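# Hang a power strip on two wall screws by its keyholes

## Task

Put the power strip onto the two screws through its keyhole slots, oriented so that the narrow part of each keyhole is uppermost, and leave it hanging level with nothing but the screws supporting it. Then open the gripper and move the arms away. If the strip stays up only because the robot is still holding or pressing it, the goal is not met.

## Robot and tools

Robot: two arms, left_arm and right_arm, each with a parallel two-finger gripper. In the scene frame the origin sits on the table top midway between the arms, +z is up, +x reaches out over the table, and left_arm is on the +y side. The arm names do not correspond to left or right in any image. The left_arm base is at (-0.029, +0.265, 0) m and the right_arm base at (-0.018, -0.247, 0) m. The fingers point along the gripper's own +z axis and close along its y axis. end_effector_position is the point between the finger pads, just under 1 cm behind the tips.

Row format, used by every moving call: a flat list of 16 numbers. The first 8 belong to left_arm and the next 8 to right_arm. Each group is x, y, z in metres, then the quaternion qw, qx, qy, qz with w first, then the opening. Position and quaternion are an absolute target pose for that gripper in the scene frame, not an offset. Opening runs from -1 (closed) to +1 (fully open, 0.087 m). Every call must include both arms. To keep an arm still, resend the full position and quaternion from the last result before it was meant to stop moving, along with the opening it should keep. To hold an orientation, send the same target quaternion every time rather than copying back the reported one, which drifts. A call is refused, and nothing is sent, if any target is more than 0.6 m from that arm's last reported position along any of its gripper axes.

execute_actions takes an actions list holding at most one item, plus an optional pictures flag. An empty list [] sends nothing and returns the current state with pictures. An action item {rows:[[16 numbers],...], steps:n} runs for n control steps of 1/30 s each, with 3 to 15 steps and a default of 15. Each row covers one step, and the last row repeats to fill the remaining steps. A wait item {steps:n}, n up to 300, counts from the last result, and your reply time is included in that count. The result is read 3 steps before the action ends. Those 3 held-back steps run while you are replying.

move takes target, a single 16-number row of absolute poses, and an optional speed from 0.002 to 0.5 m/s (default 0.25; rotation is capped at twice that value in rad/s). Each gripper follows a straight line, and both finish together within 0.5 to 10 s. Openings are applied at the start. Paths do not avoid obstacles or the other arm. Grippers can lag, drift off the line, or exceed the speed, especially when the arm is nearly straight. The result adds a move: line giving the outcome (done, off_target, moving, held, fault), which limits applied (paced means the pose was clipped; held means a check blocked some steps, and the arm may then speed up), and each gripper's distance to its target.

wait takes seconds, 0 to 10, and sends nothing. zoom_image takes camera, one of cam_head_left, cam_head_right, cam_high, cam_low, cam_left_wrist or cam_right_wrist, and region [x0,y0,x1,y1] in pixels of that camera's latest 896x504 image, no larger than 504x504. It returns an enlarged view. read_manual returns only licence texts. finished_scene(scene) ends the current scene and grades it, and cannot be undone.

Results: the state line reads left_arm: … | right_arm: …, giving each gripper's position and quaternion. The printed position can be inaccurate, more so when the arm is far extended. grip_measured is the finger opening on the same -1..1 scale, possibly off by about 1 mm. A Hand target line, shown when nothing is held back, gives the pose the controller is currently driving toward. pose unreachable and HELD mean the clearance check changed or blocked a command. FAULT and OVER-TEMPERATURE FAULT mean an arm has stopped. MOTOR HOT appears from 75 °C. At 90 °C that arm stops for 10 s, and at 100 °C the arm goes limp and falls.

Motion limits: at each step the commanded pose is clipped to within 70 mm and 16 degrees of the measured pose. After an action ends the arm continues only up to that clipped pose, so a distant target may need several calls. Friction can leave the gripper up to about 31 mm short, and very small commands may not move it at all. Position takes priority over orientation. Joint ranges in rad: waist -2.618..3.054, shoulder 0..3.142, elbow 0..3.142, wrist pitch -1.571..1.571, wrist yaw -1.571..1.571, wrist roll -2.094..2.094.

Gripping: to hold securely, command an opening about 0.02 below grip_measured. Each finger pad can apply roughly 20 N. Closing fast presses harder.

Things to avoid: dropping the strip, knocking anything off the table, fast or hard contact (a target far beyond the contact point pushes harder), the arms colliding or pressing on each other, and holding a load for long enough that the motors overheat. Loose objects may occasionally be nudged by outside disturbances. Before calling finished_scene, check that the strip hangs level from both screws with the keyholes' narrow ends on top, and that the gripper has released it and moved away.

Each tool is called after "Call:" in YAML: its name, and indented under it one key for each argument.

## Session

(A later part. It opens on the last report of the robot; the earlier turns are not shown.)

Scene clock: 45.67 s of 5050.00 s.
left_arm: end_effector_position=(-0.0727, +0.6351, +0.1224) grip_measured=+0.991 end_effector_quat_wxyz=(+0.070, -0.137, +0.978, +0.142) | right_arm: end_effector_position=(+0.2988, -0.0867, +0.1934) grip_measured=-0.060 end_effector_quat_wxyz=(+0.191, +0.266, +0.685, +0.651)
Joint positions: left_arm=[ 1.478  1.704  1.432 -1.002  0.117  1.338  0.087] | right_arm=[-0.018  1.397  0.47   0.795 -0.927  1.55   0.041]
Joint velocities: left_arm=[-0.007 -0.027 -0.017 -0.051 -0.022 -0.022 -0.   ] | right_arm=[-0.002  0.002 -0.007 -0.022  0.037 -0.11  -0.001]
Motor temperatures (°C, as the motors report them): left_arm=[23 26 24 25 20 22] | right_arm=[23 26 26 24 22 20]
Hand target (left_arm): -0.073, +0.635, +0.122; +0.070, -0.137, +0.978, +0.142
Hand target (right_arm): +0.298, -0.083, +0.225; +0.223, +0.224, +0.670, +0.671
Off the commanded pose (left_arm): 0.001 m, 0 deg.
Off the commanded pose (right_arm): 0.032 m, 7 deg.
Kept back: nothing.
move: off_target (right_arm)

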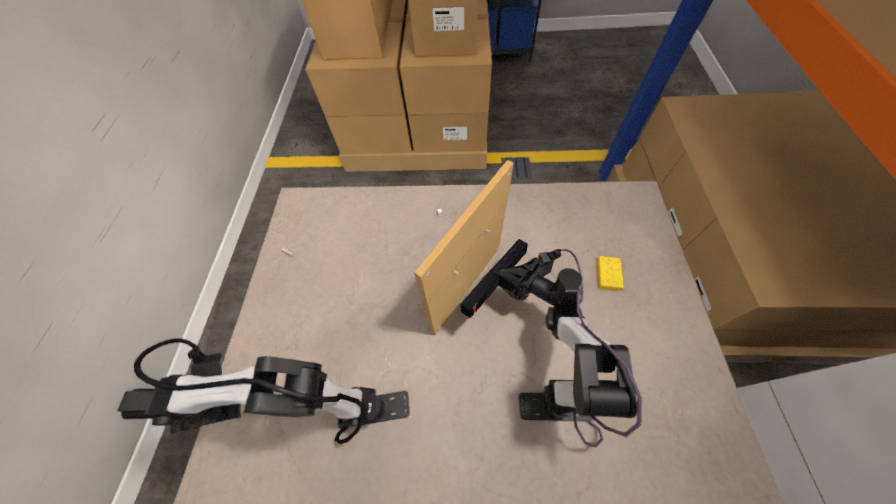

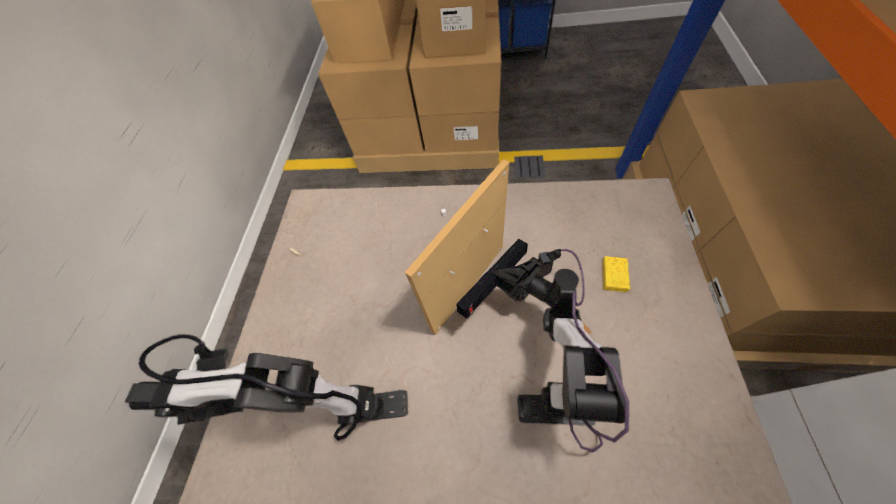

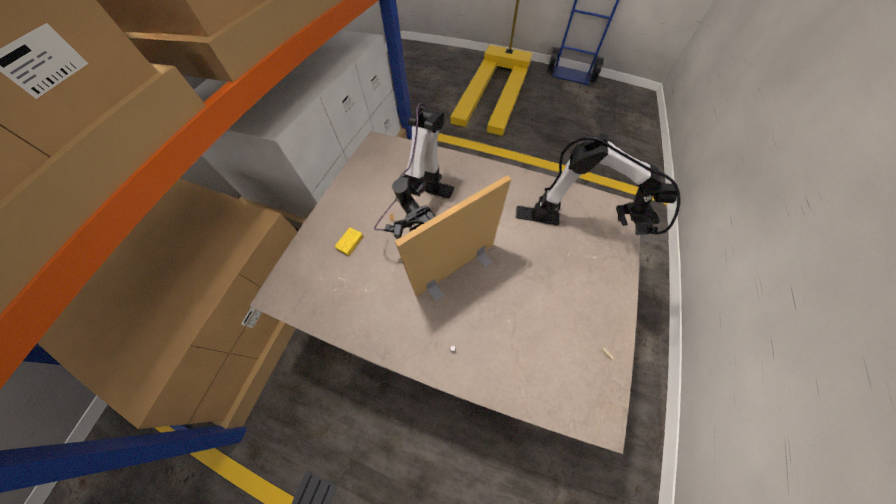

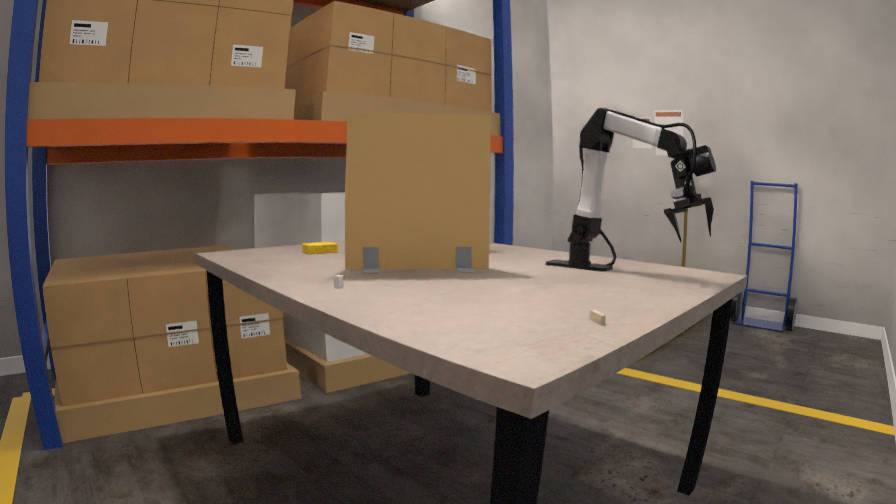

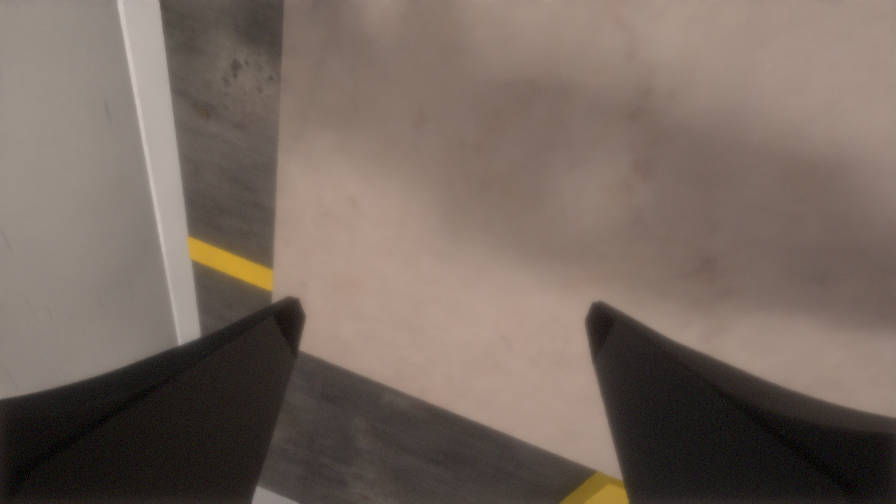

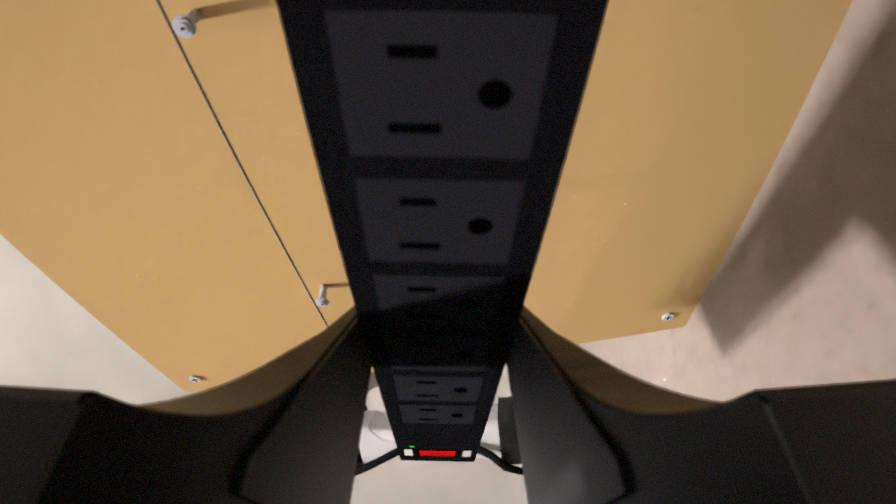

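Call:
move:
  target: [-0.073,0.635,0.122,0.07,-0.137,0.978,0.142,1, 0.306,-0.047,0.26,0.257,0.182,0.657,0.691,-0.3]
  speed: 0.1

Call:
zoom_image:
  camera: "cam_head_left"
  region: [400,160,560,340]

Scene clock: 47.47 s of 5050.00 s.
left_arm: end_effector_position=(-0.0727, +0.6351, +0.1224) grip_measured=+0.991 end_effector_quat_wxyz=(+0.070, -0.137, +0.978, +0.142) | right_arm: end_effector_position=(+0.2998, -0.0514, +0.2095) grip_measured=-0.060 end_effector_quat_wxyz=(+0.203, +0.240, +0.688, +0.654)
Joint positions: left_arm=[ 1.478  1.704  1.432 -1.002  0.117  1.338  0.087] | right_arm=[ 0.119  1.381  0.517  0.774 -0.811  1.541  0.041]
Joint velocities: left_arm=[ 0.007  0.002  0.002 -0.022 -0.066  0.022 -0.   ] | right_arm=[ 0.002 -0.022  0.007 -0.081  0.037  0.051 -0.001]
Motor temperatures (°C, as the motors report them): left_arm=[23 26 24 25 20 22] | right_arm=[23 26 26 25 22 20]
Hand target (left_arm): -0.073, +0.635, +0.122; +0.070, -0.137, +0.978, +0.142
Hand target (right_arm): +0.301, -0.048, +0.259; +0.254, +0.182, +0.655, +0.688
Off the commanded pose (left_arm): 0.001 m, 0 deg.
Off the commanded pose (right_arm): 0.051 m, 11 deg.
Kept back: nothing.
move: off_target (right_arm)

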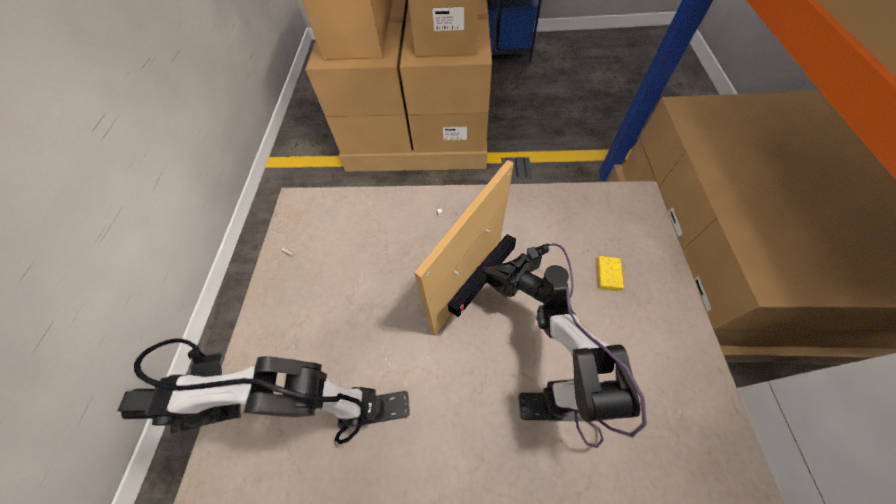

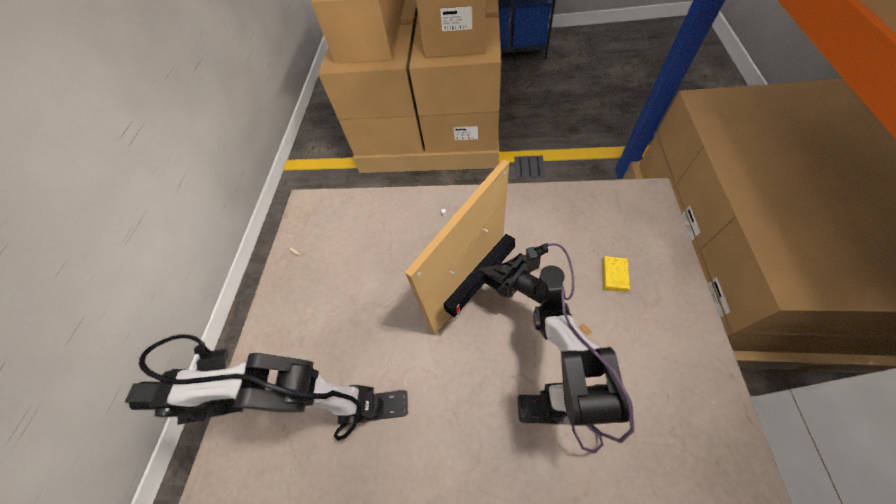

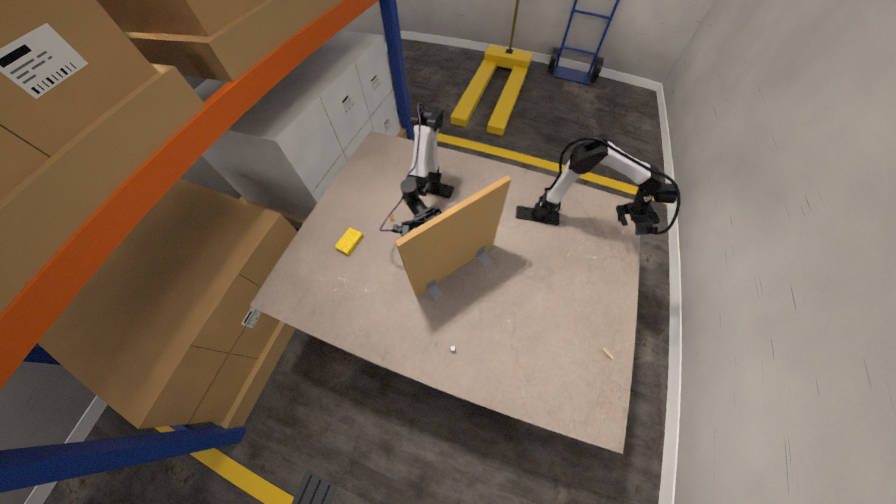

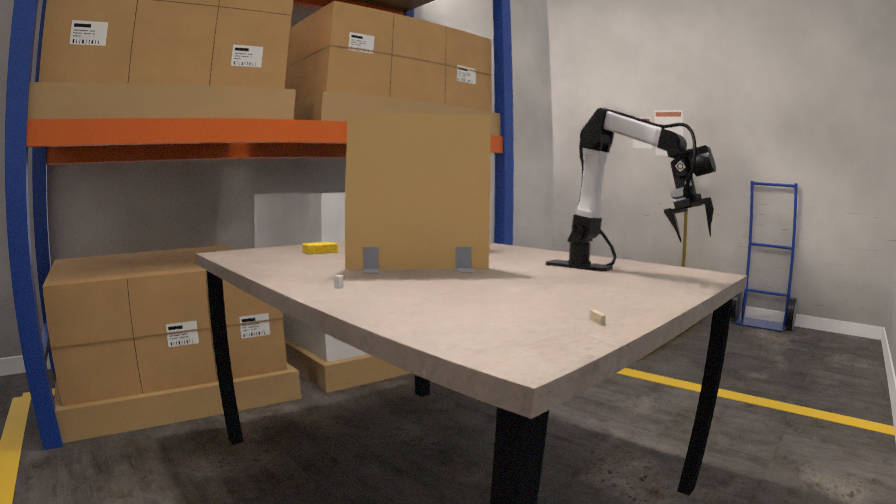

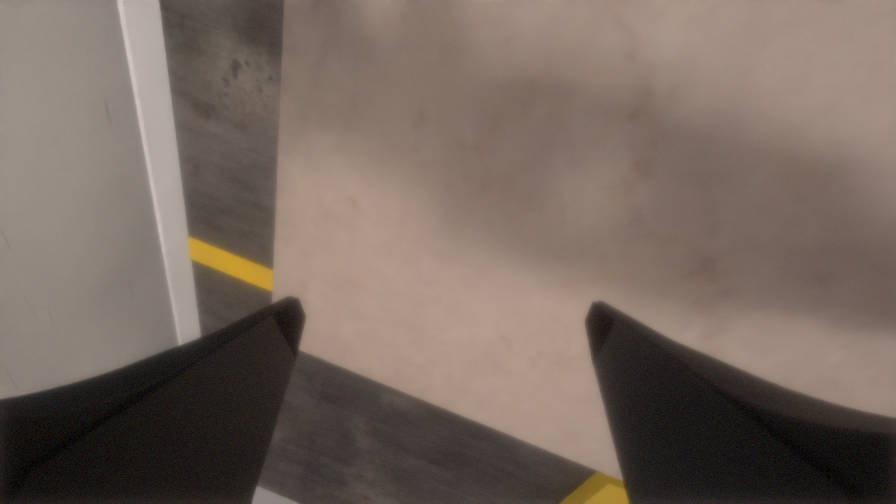

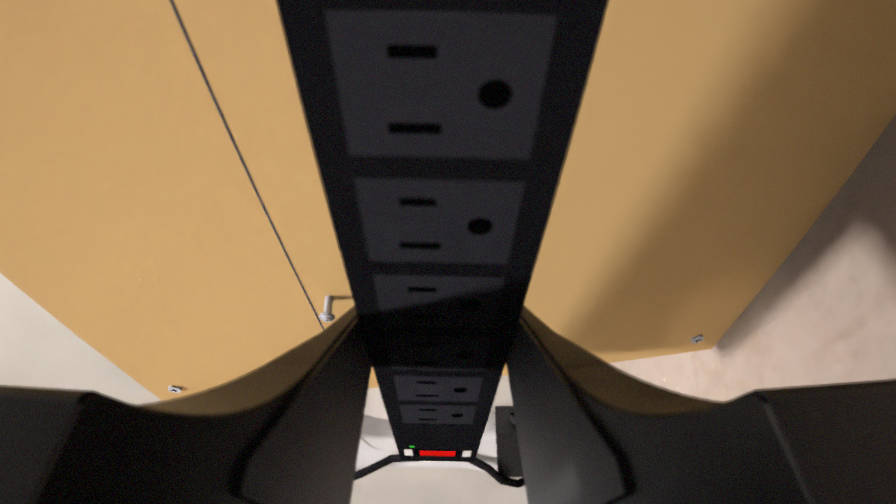

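Region (400, 160, 560, 340) of cam_head_left's 896x504 image, scaled by 2.800, with more detail than that image has.

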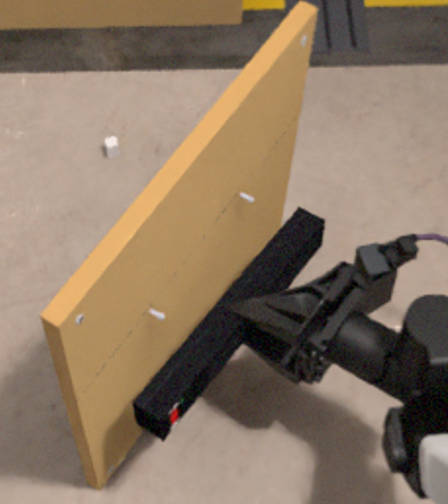

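Call:
move:
  target: [0.19,0.05,0.43,0,0.948,-0.317,0,1, 0.306,-0.047,0.325,0.278,0.166,0.64,0.708,-0.3]
  speed: 0.25

Scene clock: 53.33 s of 5050.00 s.
left_arm: end_effector_position=(+0.2035, +0.0552, +0.4288) grip_measured=+0.991 end_effector_quat_wxyz=(-0.014, -0.634, +0.671, -0.384) | right_arm: end_effector_position=(+0.3099, -0.0514, +0.2730) grip_measured=-0.060 end_effector_quat_wxyz=(+0.235, +0.218, +0.667, +0.672)
Joint positions: left_arm=[-0.63   1.45   2.193 -1.562  0.264 -2.093  0.087] | right_arm=[ 0.119  1.302  0.662  0.661 -0.797  1.565  0.041]
Joint velocities: left_arm=[ 0.012 -0.022  0.002  0.007  0.081  0.037  0.   ] | right_arm=[-0.002 -0.002 -0.007  0.022 -0.051 -0.037  0.   ]
Motor temperatures (°C, as the motors report them): left_arm=[23 26 24 25 20 22] | right_arm=[23 26 28 26 22 20]
Hand target (left_arm): +0.206, +0.054, +0.429; +0.022, +0.639, -0.667, +0.384
Hand target (right_arm): +0.301, -0.048, +0.324; +0.274, +0.165, +0.635, +0.704
Off the commanded pose (left_arm): 0.015 m, 71 deg; orientation clipped at the last step of the last action.
Off the commanded pose (right_arm): 0.052 m, 9 deg.
joint sent to its limit (left arm) — the command would take joint 4 (wrist pitch) past its lower limit and joint 6 (wrist roll) past its lower limit, so those joints were sent only as far as their limits.
Kept back: nothing.
move: off_target (left_arm, right_arm); limits=paced

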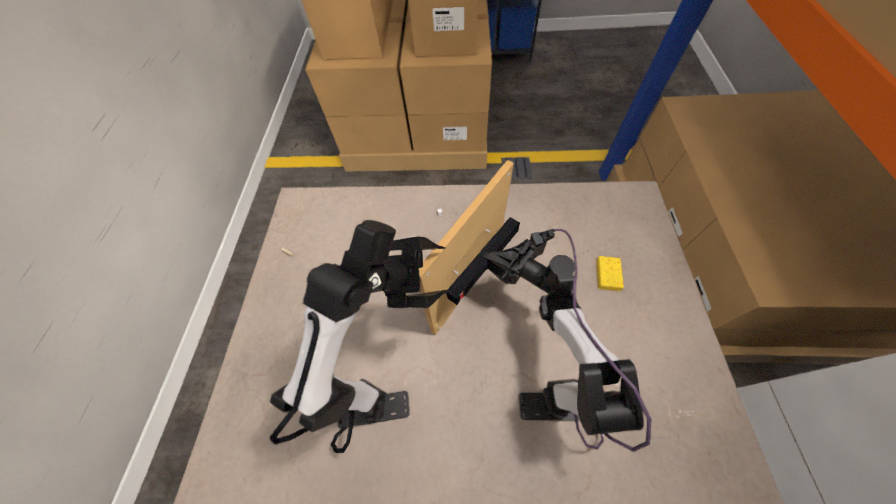

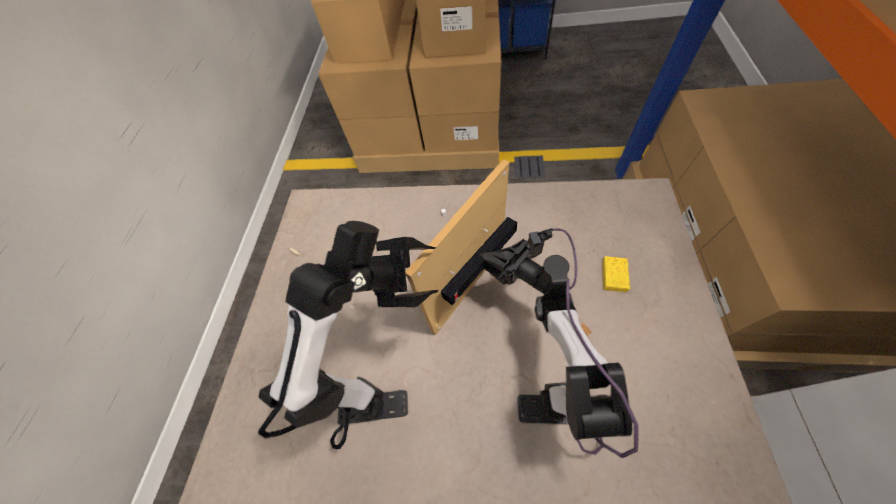

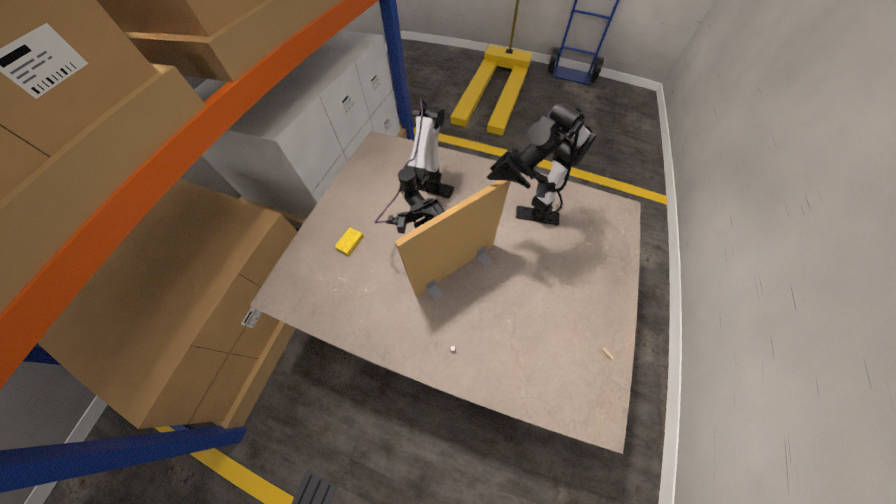

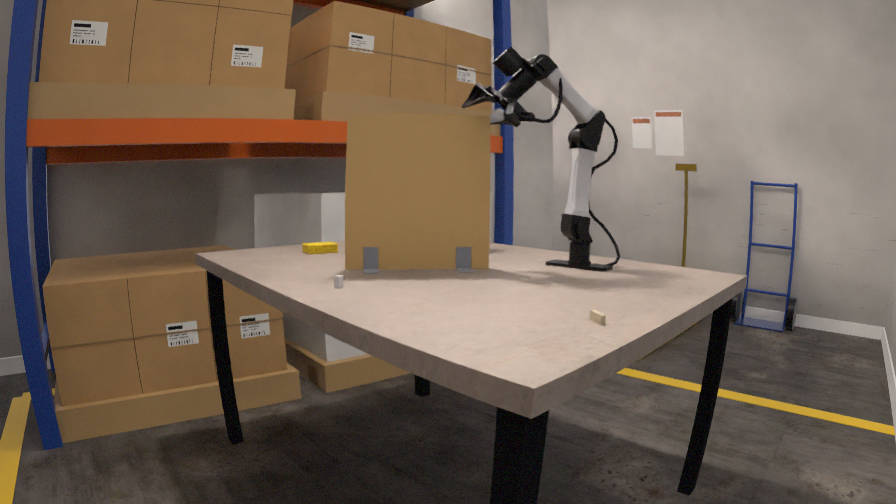

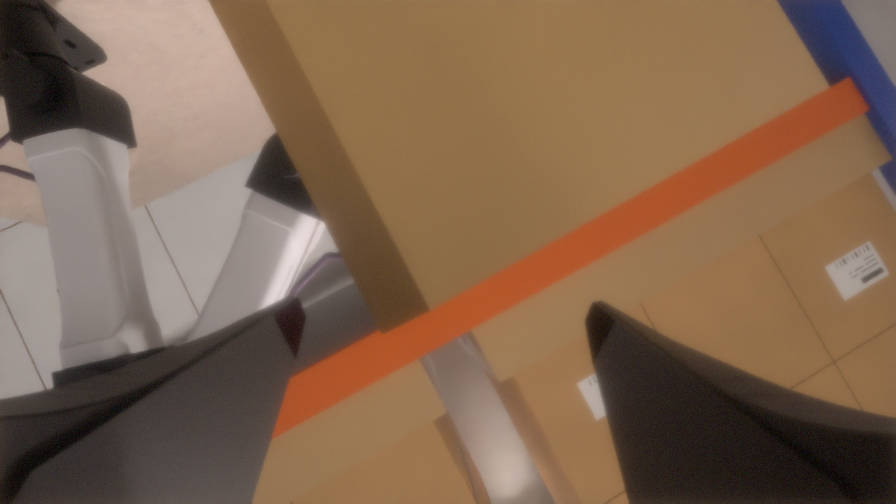

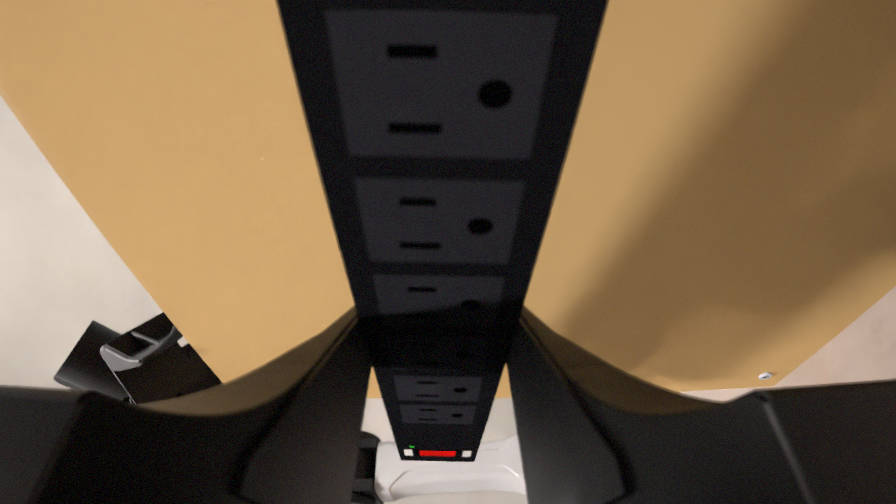

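Call:
execute_actions:
  actions:
    - {"rows":[[0.186,0.083,0.48,0.671,0.224,0.671,-0.224,1, 0.306,-0.047,0.325,0.278,0.166,0.64,0.708,-0.3]]}

Call:
execute_actions:
  actions:
    - {"rows":[[0.186,0.083,0.48,0.671,0.224,0.671,-0.224,1, 0.306,-0.047,0.325,0.278,0.166,0.64,0.708,-0.3]]}

Call:
execute_actions:
  actions:
    - {"rows":[[0.186,0.083,0.48,0.671,0.224,0.671,-0.224,1, 0.306,-0.047,0.325,0.278,0.166,0.64,0.708,-0.3]]}

Call:
execute_actions:
  actions:
    - {"rows":[[0.186,0.083,0.48,0.671,0.224,0.671,-0.224,1, 0.306,-0.047,0.325,0.278,0.166,0.64,0.708,-0.3]]}
  pictures: true

Scene clock: 53.90 s of 5050.00 s.
left_arm: end_effector_position=(+0.1788, +0.0799, +0.4822) grip_measured=+0.991 end_effector_quat_wxyz=(+0.197, -0.446, +0.751, -0.445) | right_arm: end_effector_position=(+0.3099, -0.0514, +0.2730) grip_measured=-0.060 end_effector_quat_wxyz=(+0.235, +0.218, +0.667, +0.672)
Joint positions: left_arm=[-0.685  1.393  2.362 -1.524  0.077 -1.642  0.087] | right_arm=[ 0.119  1.302  0.662  0.661 -0.797  1.565  0.041]
Joint velocities: left_arm=[-0.261  0.002 -0.027  0.227 -0.447  1.136 -0.001] | right_arm=[-0.017 -0.007  0.002 -0.022 -0.051  0.081  0.001]
Motor temperatures (°C, as the motors report them): left_arm=[23 26 24 26 20 22] | right_arm=[23 27 28 27 22 20]
Steps of this call (steps 1 to 5: nothing new was sent; steps 6 to 17: the first 12 steps of this action). Readings (end_effector_position):
6: left_arm (+0.2025, +0.0569, +0.4337) | right_arm (+0.3099, -0.0514, +0.2730)
7: left_arm (+0.2025, +0.0599, +0.4407) | right_arm (+0.3099, -0.0514, +0.2730)
9: left_arm (+0.1964, +0.0676, +0.4604) | right_arm (+0.3099, -0.0514, +0.2730)
13: left_arm (+0.1819, +0.0789, +0.4821) | right_arm (+0.3099, -0.0514, +0.2730)
17: the state above

Scene clock: 54.40 s of 5050.00 s.
left_arm: end_effector_position=(+0.1832, +0.0757, +0.4732) grip_measured=+0.991 end_effector_quat_wxyz=(+0.388, -0.176, +0.830, -0.360) | right_arm: end_effector_position=(+0.3099, -0.0514, +0.2730) grip_measured=-0.060 end_effector_quat_wxyz=(+0.235, +0.218, +0.667, +0.672)
Joint positions: left_arm=[-0.84   1.377  2.306 -1.389 -0.13  -1.022  0.087] | right_arm=[ 0.119  1.302  0.662  0.661 -0.797  1.565  0.041]
Joint velocities: left_arm=[-0.32  -0.168 -0.237  0.344 -0.271  1.238  0.001] | right_arm=[-0.012  0.007  0.002 -0.007 -0.022 -0.007  0.   ]
Motor temperatures (°C, as the motors report them): left_arm=[23 26 24 26 20 22] | right_arm=[23 27 28 27 22 20]
Off your previous action's commanded pose (left_arm): 0.007 m, 93 deg at its last step (step 3 of this call); orientation clipped at that step.
Off your previous action's commanded pose (right_arm): 0.052 m, 9 deg at its last step (step 3 of this call).
Steps of this call (steps 1 to 3: the last 3 steps of your previous action; steps 4 to 15: the first 12 steps of this action). Readings (end_effector_position):
4: left_arm (+0.1805, +0.0784, +0.4796) | right_arm (+0.3099, -0.0514, +0.2730)
5: left_arm (+0.1813, +0.0783, +0.4788) | right_arm (+0.3099, -0.0514, +0.2730)
7: left_arm (+0.1825, +0.0776, +0.4770) | right_arm (+0.3099, -0.0514, +0.2730)
11: left_arm (+0.1842, +0.0756, +0.4744) | right_arm (+0.3099, -0.0514, +0.2730)
15: the state above

Scene clock: 54.90 s of 5050.00 s.
left_arm: end_effector_position=(+0.1796, +0.0810, +0.4643) grip_measured=+0.991 end_effector_quat_wxyz=(+0.534, +0.096, +0.801, -0.255) | right_arm: end_effector_position=(+0.3099, -0.0514, +0.2730) grip_measured=-0.060 end_effector_quat_wxyz=(+0.235, +0.218, +0.667, +0.672)
Joint positions: left_arm=[-0.971  1.205  2.005 -1.115 -0.239 -0.403  0.087] | right_arm=[ 0.119  1.302  0.662  0.661 -0.797  1.565  0.041]
Joint velocities: left_arm=[-0.173 -0.471 -0.862  0.755 -0.139  1.077  0.   ] | right_arm=[-0.017 -0.002 -0.012 -0.051 -0.037 -0.066 -0.001]
Motor temperatures (°C, as the motors report them): left_arm=[23 26 24 26 20 22] | right_arm=[23 27 28 27 22 20]
Off your previous action's commanded pose (left_arm): 0.010 m, 54 deg at its last step (step 3 of this call); orientation clipped at that step.
Off your previous action's commanded pose (right_arm): 0.052 m, 9 deg at its last step (step 3 of this call).
Steps of this call (steps 1 to 3: the last 3 steps of your previous action; steps 4 to 15: the first 12 steps of this action). Readings (end_effector_position):
4: left_arm (+0.1812, +0.0774, +0.4730) | right_arm (+0.3099, -0.0514, +0.2730)
5: left_arm (+0.1808, +0.0777, +0.4725) | right_arm (+0.3099, -0.0514, +0.2730)
7: left_arm (+0.1802, +0.0785, +0.4713) | right_arm (+0.3099, -0.0514, +0.2730)
11: left_arm (+0.1798, +0.0797, +0.4681) | right_arm (+0.3099, -0.0514, +0.2730)
15: the state above

Scene clock: 55.40 s of 5050.00 s.
left_arm: end_effector_position=(+0.1842, +0.0861, +0.4662) grip_measured=+0.991 end_effector_quat_wxyz=(+0.644, +0.215, +0.701, -0.215) | right_arm: end_effector_position=(+0.3099, -0.0514, +0.2730) grip_measured=-0.060 end_effector_quat_wxyz=(+0.235, +0.218, +0.667, +0.672)
Joint positions: left_arm=[-0.968  0.981  1.619 -0.716 -0.191 -0.039  0.087] | right_arm=[ 0.119  1.302  0.662  0.661 -0.797  1.565  0.041]
Joint velocities: left_arm=[ 0.09  -0.017 -0.129  0.359  0.139  0.168  0.001] | right_arm=[-0.022 -0.002 -0.002 -0.037 -0.022  0.022 -0.001]
Motor temperatures (°C, as the motors report them): left_arm=[23 26 24 26 20 22] | right_arm=[23 27 28 27 22 20]
Off your previous action's commanded pose (left_arm): 0.020 m, 20 deg at its last step (step 3 of this call); orientation clipped at that step.
Off your previous action's commanded pose (right_arm): 0.052 m, 9 deg at its last step (step 3 of this call).
Steps of this call (steps 1 to 3: the last 3 steps of your previous action; steps 4 to 15: the first 12 steps of this action). Readings (end_effector_position):
4: left_arm (+0.1798, +0.0837, +0.4604) | right_arm (+0.3099, -0.0514, +0.2730)
5: left_arm (+0.1802, +0.0849, +0.4594) | right_arm (+0.3099, -0.0514, +0.2730)
7: left_arm (+0.1809, +0.0869, +0.4572) | right_arm (+0.3099, -0.0514, +0.2730)
11: left_arm (+0.1809, +0.0876, +0.4584) | right_arm (+0.3099, -0.0514, +0.2730)
15: the state above

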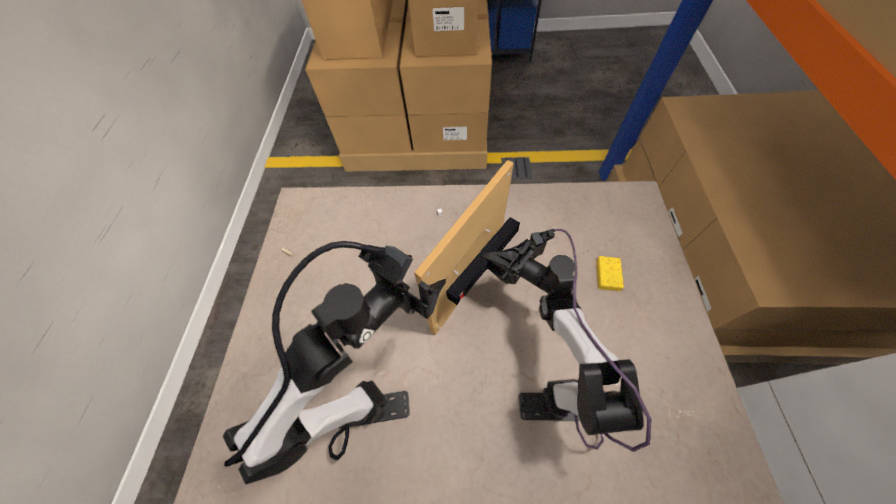

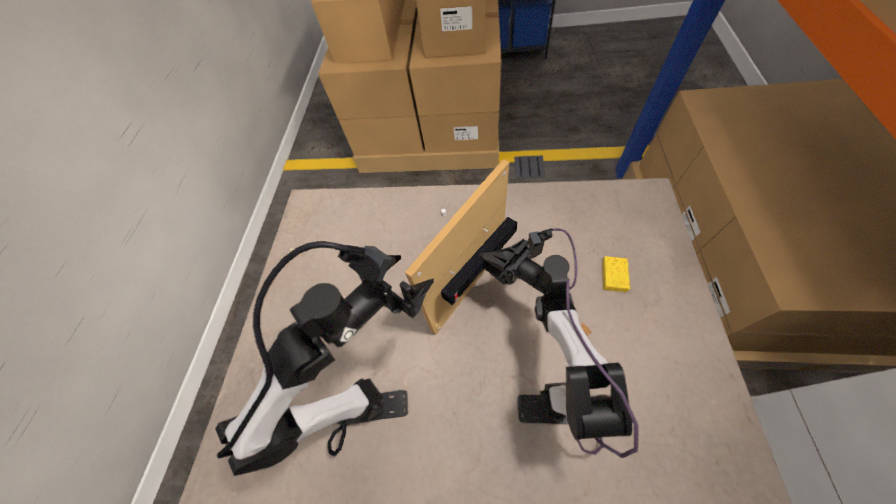

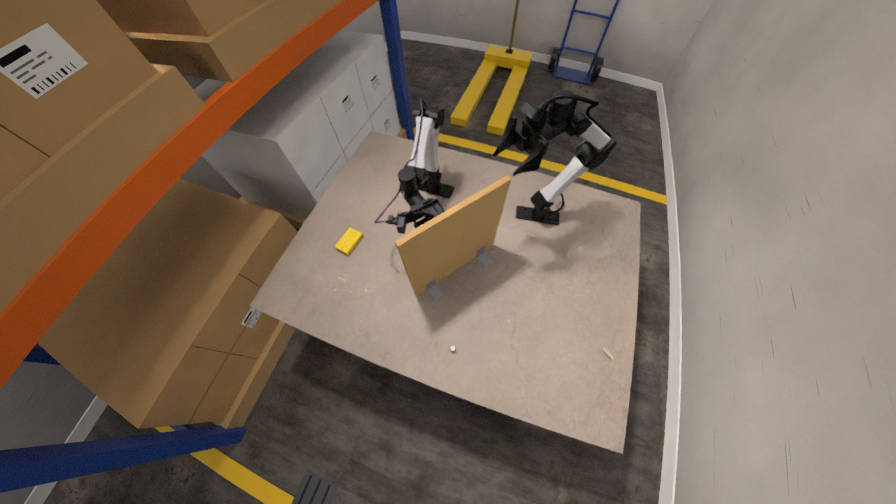

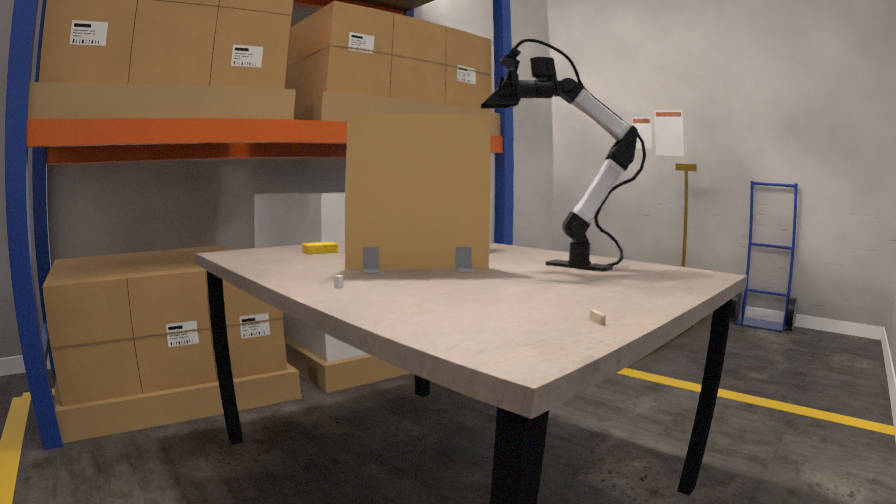

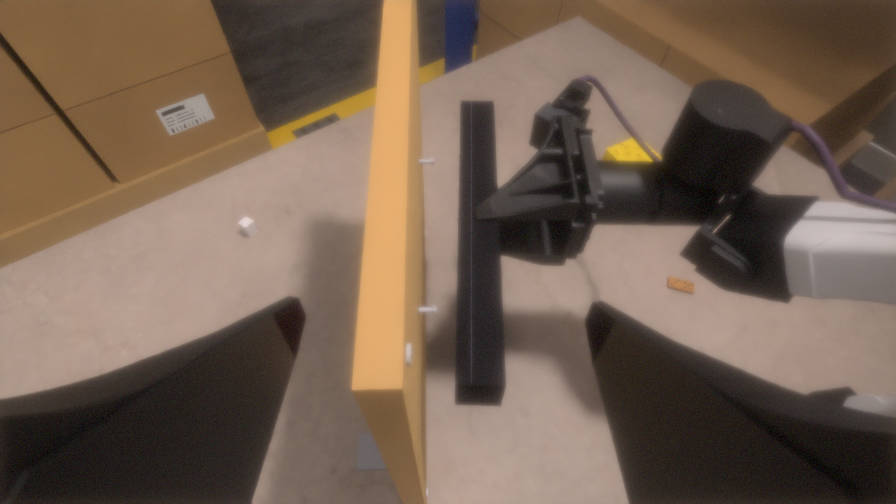

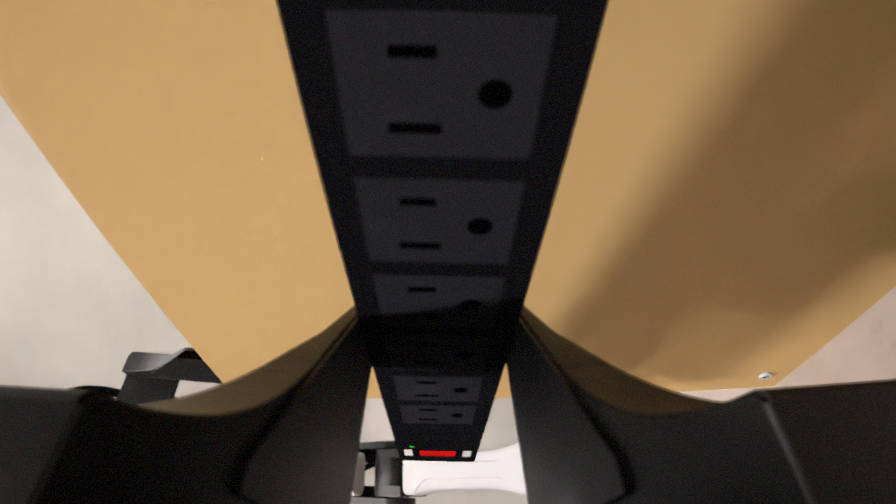

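Call:
execute_actions:
  actions:
    - {"rows":[[0.186,0.083,0.48,0.671,0.224,0.671,-0.224,1, 0.3205,-0.0387,0.325,0.26,0.149,0.644,0.715,-0.3]]}

Call:
wait:
  seconds: 0.5

Call:
zoom_image:
  camera: "cam_left_wrist"
  region: [340,80,600,460]

Scene clock: 55.97 s of 5050.00 s.
left_arm: end_effector_position=(+0.1872, +0.0804, +0.4767) grip_measured=+0.991 end_effector_quat_wxyz=(+0.662, +0.223, +0.680, -0.223) | right_arm: end_effector_position=(+0.3201, -0.0438, +0.2807) grip_measured=-0.061 end_effector_quat_wxyz=(+0.221, +0.201, +0.671, +0.679)
Joint positions: left_arm=[-0.959  0.98   1.603 -0.647 -0.16  -0.012  0.087] | right_arm=[ 0.127  1.369  0.739  0.659 -0.835  1.568  0.041]
Joint velocities: left_arm=[-0.007  0.002 -0.002 -0.022 -0.051 -0.007 -0.   ] | right_arm=[ 0.012  0.002  0.002 -0.051  0.022  0.081 -0.   ]
Motor temperatures (°C, as the motors report them): left_arm=[23 26 24 26 20 22] | right_arm=[23 27 28 27 22 20]
Off your previous action's commanded pose (left_arm): 0.010 m, 3 deg at its last step (step 3 of this call).
Off your previous action's commanded pose (right_arm): 0.052 m, 9 deg at its last step (step 3 of this call).
Steps of this call (steps 1 to 3: the last 3 steps of your previous action; steps 4 to 5: nothing new was sent; steps 6 to 17: the first 12 steps of this action). Readings (end_effector_position):
6: left_arm (+0.1868, +0.0825, +0.4730) | right_arm (+0.3106, -0.0505, +0.2740)
7: left_arm (+0.1869, +0.0821, +0.4737) | right_arm (+0.3131, -0.0488, +0.2756)
9: left_arm (+0.1871, +0.0814, +0.4747) | right_arm (+0.3184, -0.0461, +0.2792)
13: left_arm (+0.1872, +0.0807, +0.4759) | right_arm (+0.3212, -0.0448, +0.2812)
17: the state above

Scene clock: 56.57 s of 5050.00 s.
left_arm: end_effector_position=(+0.1872, +0.0802, +0.4770) grip_measured=+0.991 end_effector_quat_wxyz=(+0.662, +0.224, +0.679, -0.224) | right_arm: end_effector_position=(+0.3195, -0.0436, +0.2808) grip_measured=-0.061 end_effector_quat_wxyz=(+0.220, +0.200, +0.671, +0.679)
Joint positions: left_arm=[-0.959  0.98   1.603 -0.645 -0.159 -0.011  0.087] | right_arm=[ 0.127  1.369  0.739  0.659 -0.838  1.569  0.041]
Joint velocities: left_arm=[ 0.002 -0.027  0.002 -0.007 -0.007  0.051  0.   ] | right_arm=[-0.007 -0.007 -0.002 -0.095 -0.022  0.022 -0.001]
Motor temperatures (°C, as the motors report them): left_arm=[23 25 24 26 20 22] | right_arm=[23 27 28 27 22 20]
Hand target (left_arm): +0.186, +0.083, +0.480; +0.670, +0.224, +0.671, -0.224
Hand target (right_arm): +0.316, -0.040, +0.324; +0.257, +0.148, +0.641, +0.708
Off the commanded pose (left_arm): 0.004 m, 1 deg.
Off the commanded pose (right_arm): 0.045 m, 9 deg.
Kept back: nothing.
Steps of this call (steps 1 to 3: the last 3 steps of your previous action; steps 4 to 18: nothing new was sent). Readings (end_effector_position):
1: left_arm (+0.1871, +0.0804, +0.4768) | right_arm (+0.3199, -0.0437, +0.2807)
2: left_arm (+0.1872, +0.0804, +0.4769) | right_arm (+0.3198, -0.0437, +0.2807)
4: left_arm (+0.1872, +0.0802, +0.4769) | right_arm (+0.3197, -0.0436, +0.2807)
8: left_arm (+0.1872, +0.0802, +0.4770) | right_arm (+0.3196, -0.0436, +0.2807)
18: the state above

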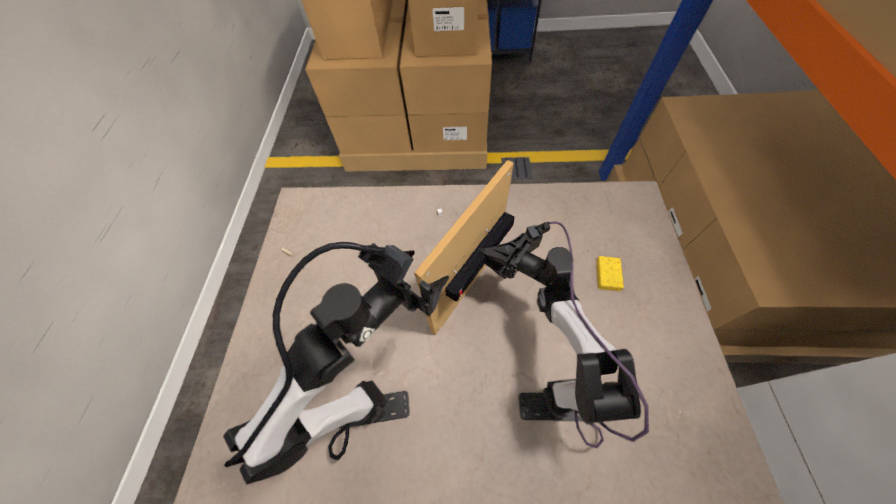

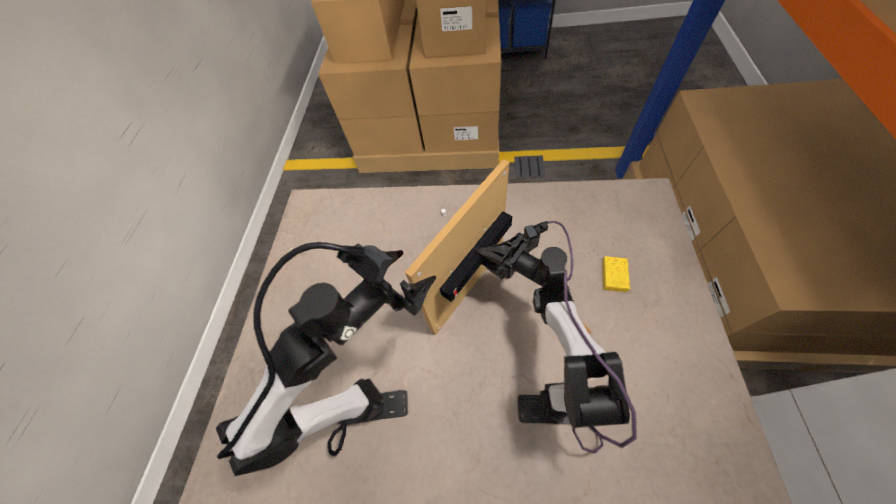

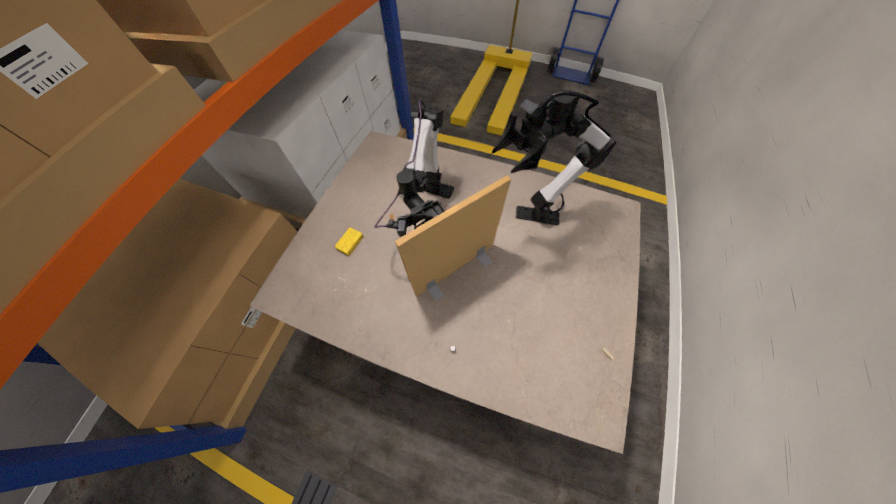

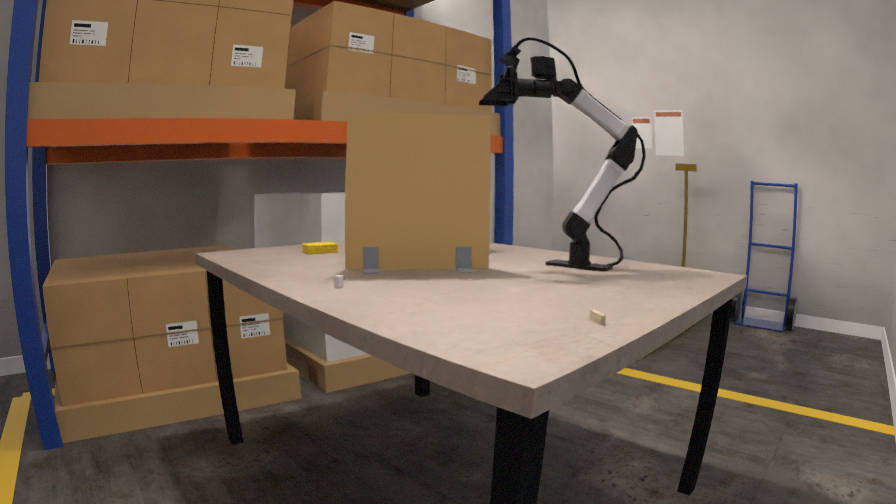

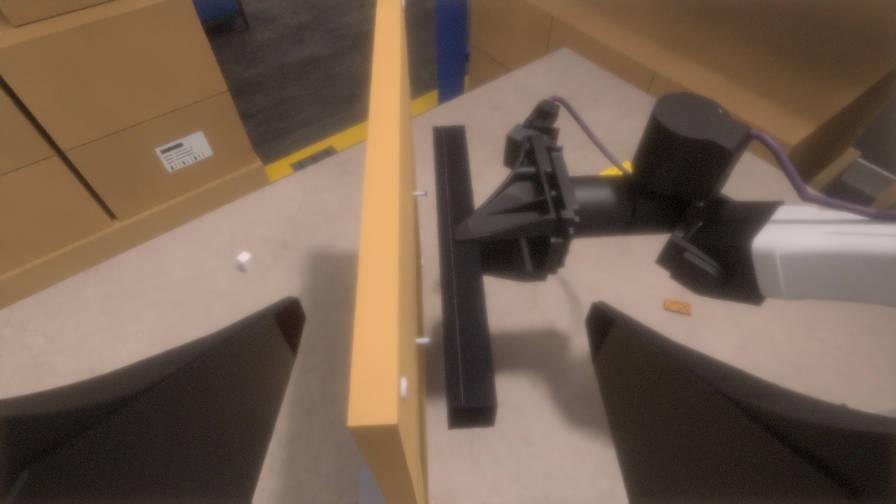

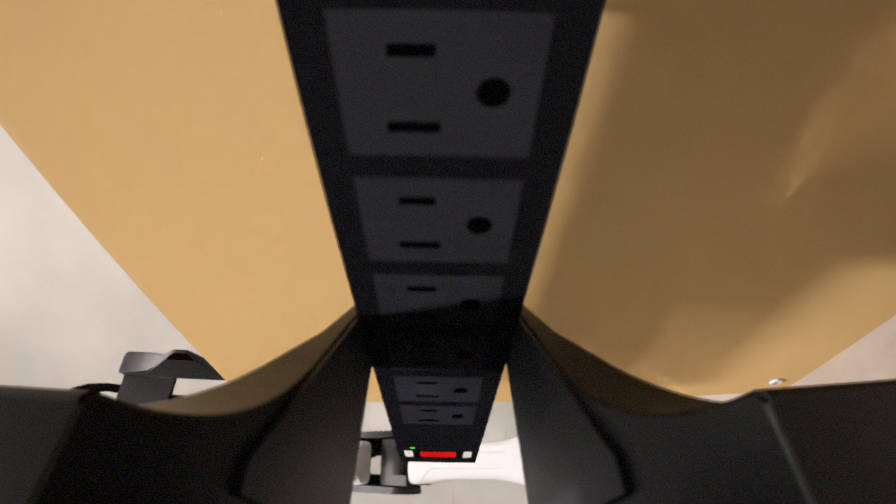

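Region (340, 80, 600, 460) of cam_left_wrist's 896x504 image, scaled by 1.326, with more detail than that image has; it fills the left 345 columns of this view, and the rest is white.

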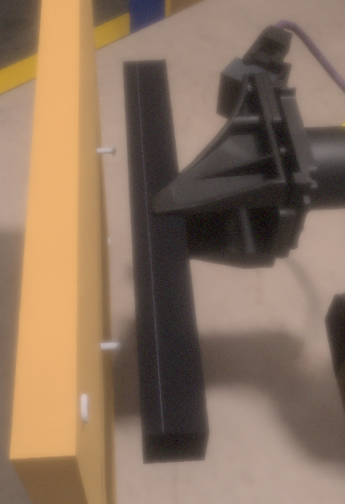

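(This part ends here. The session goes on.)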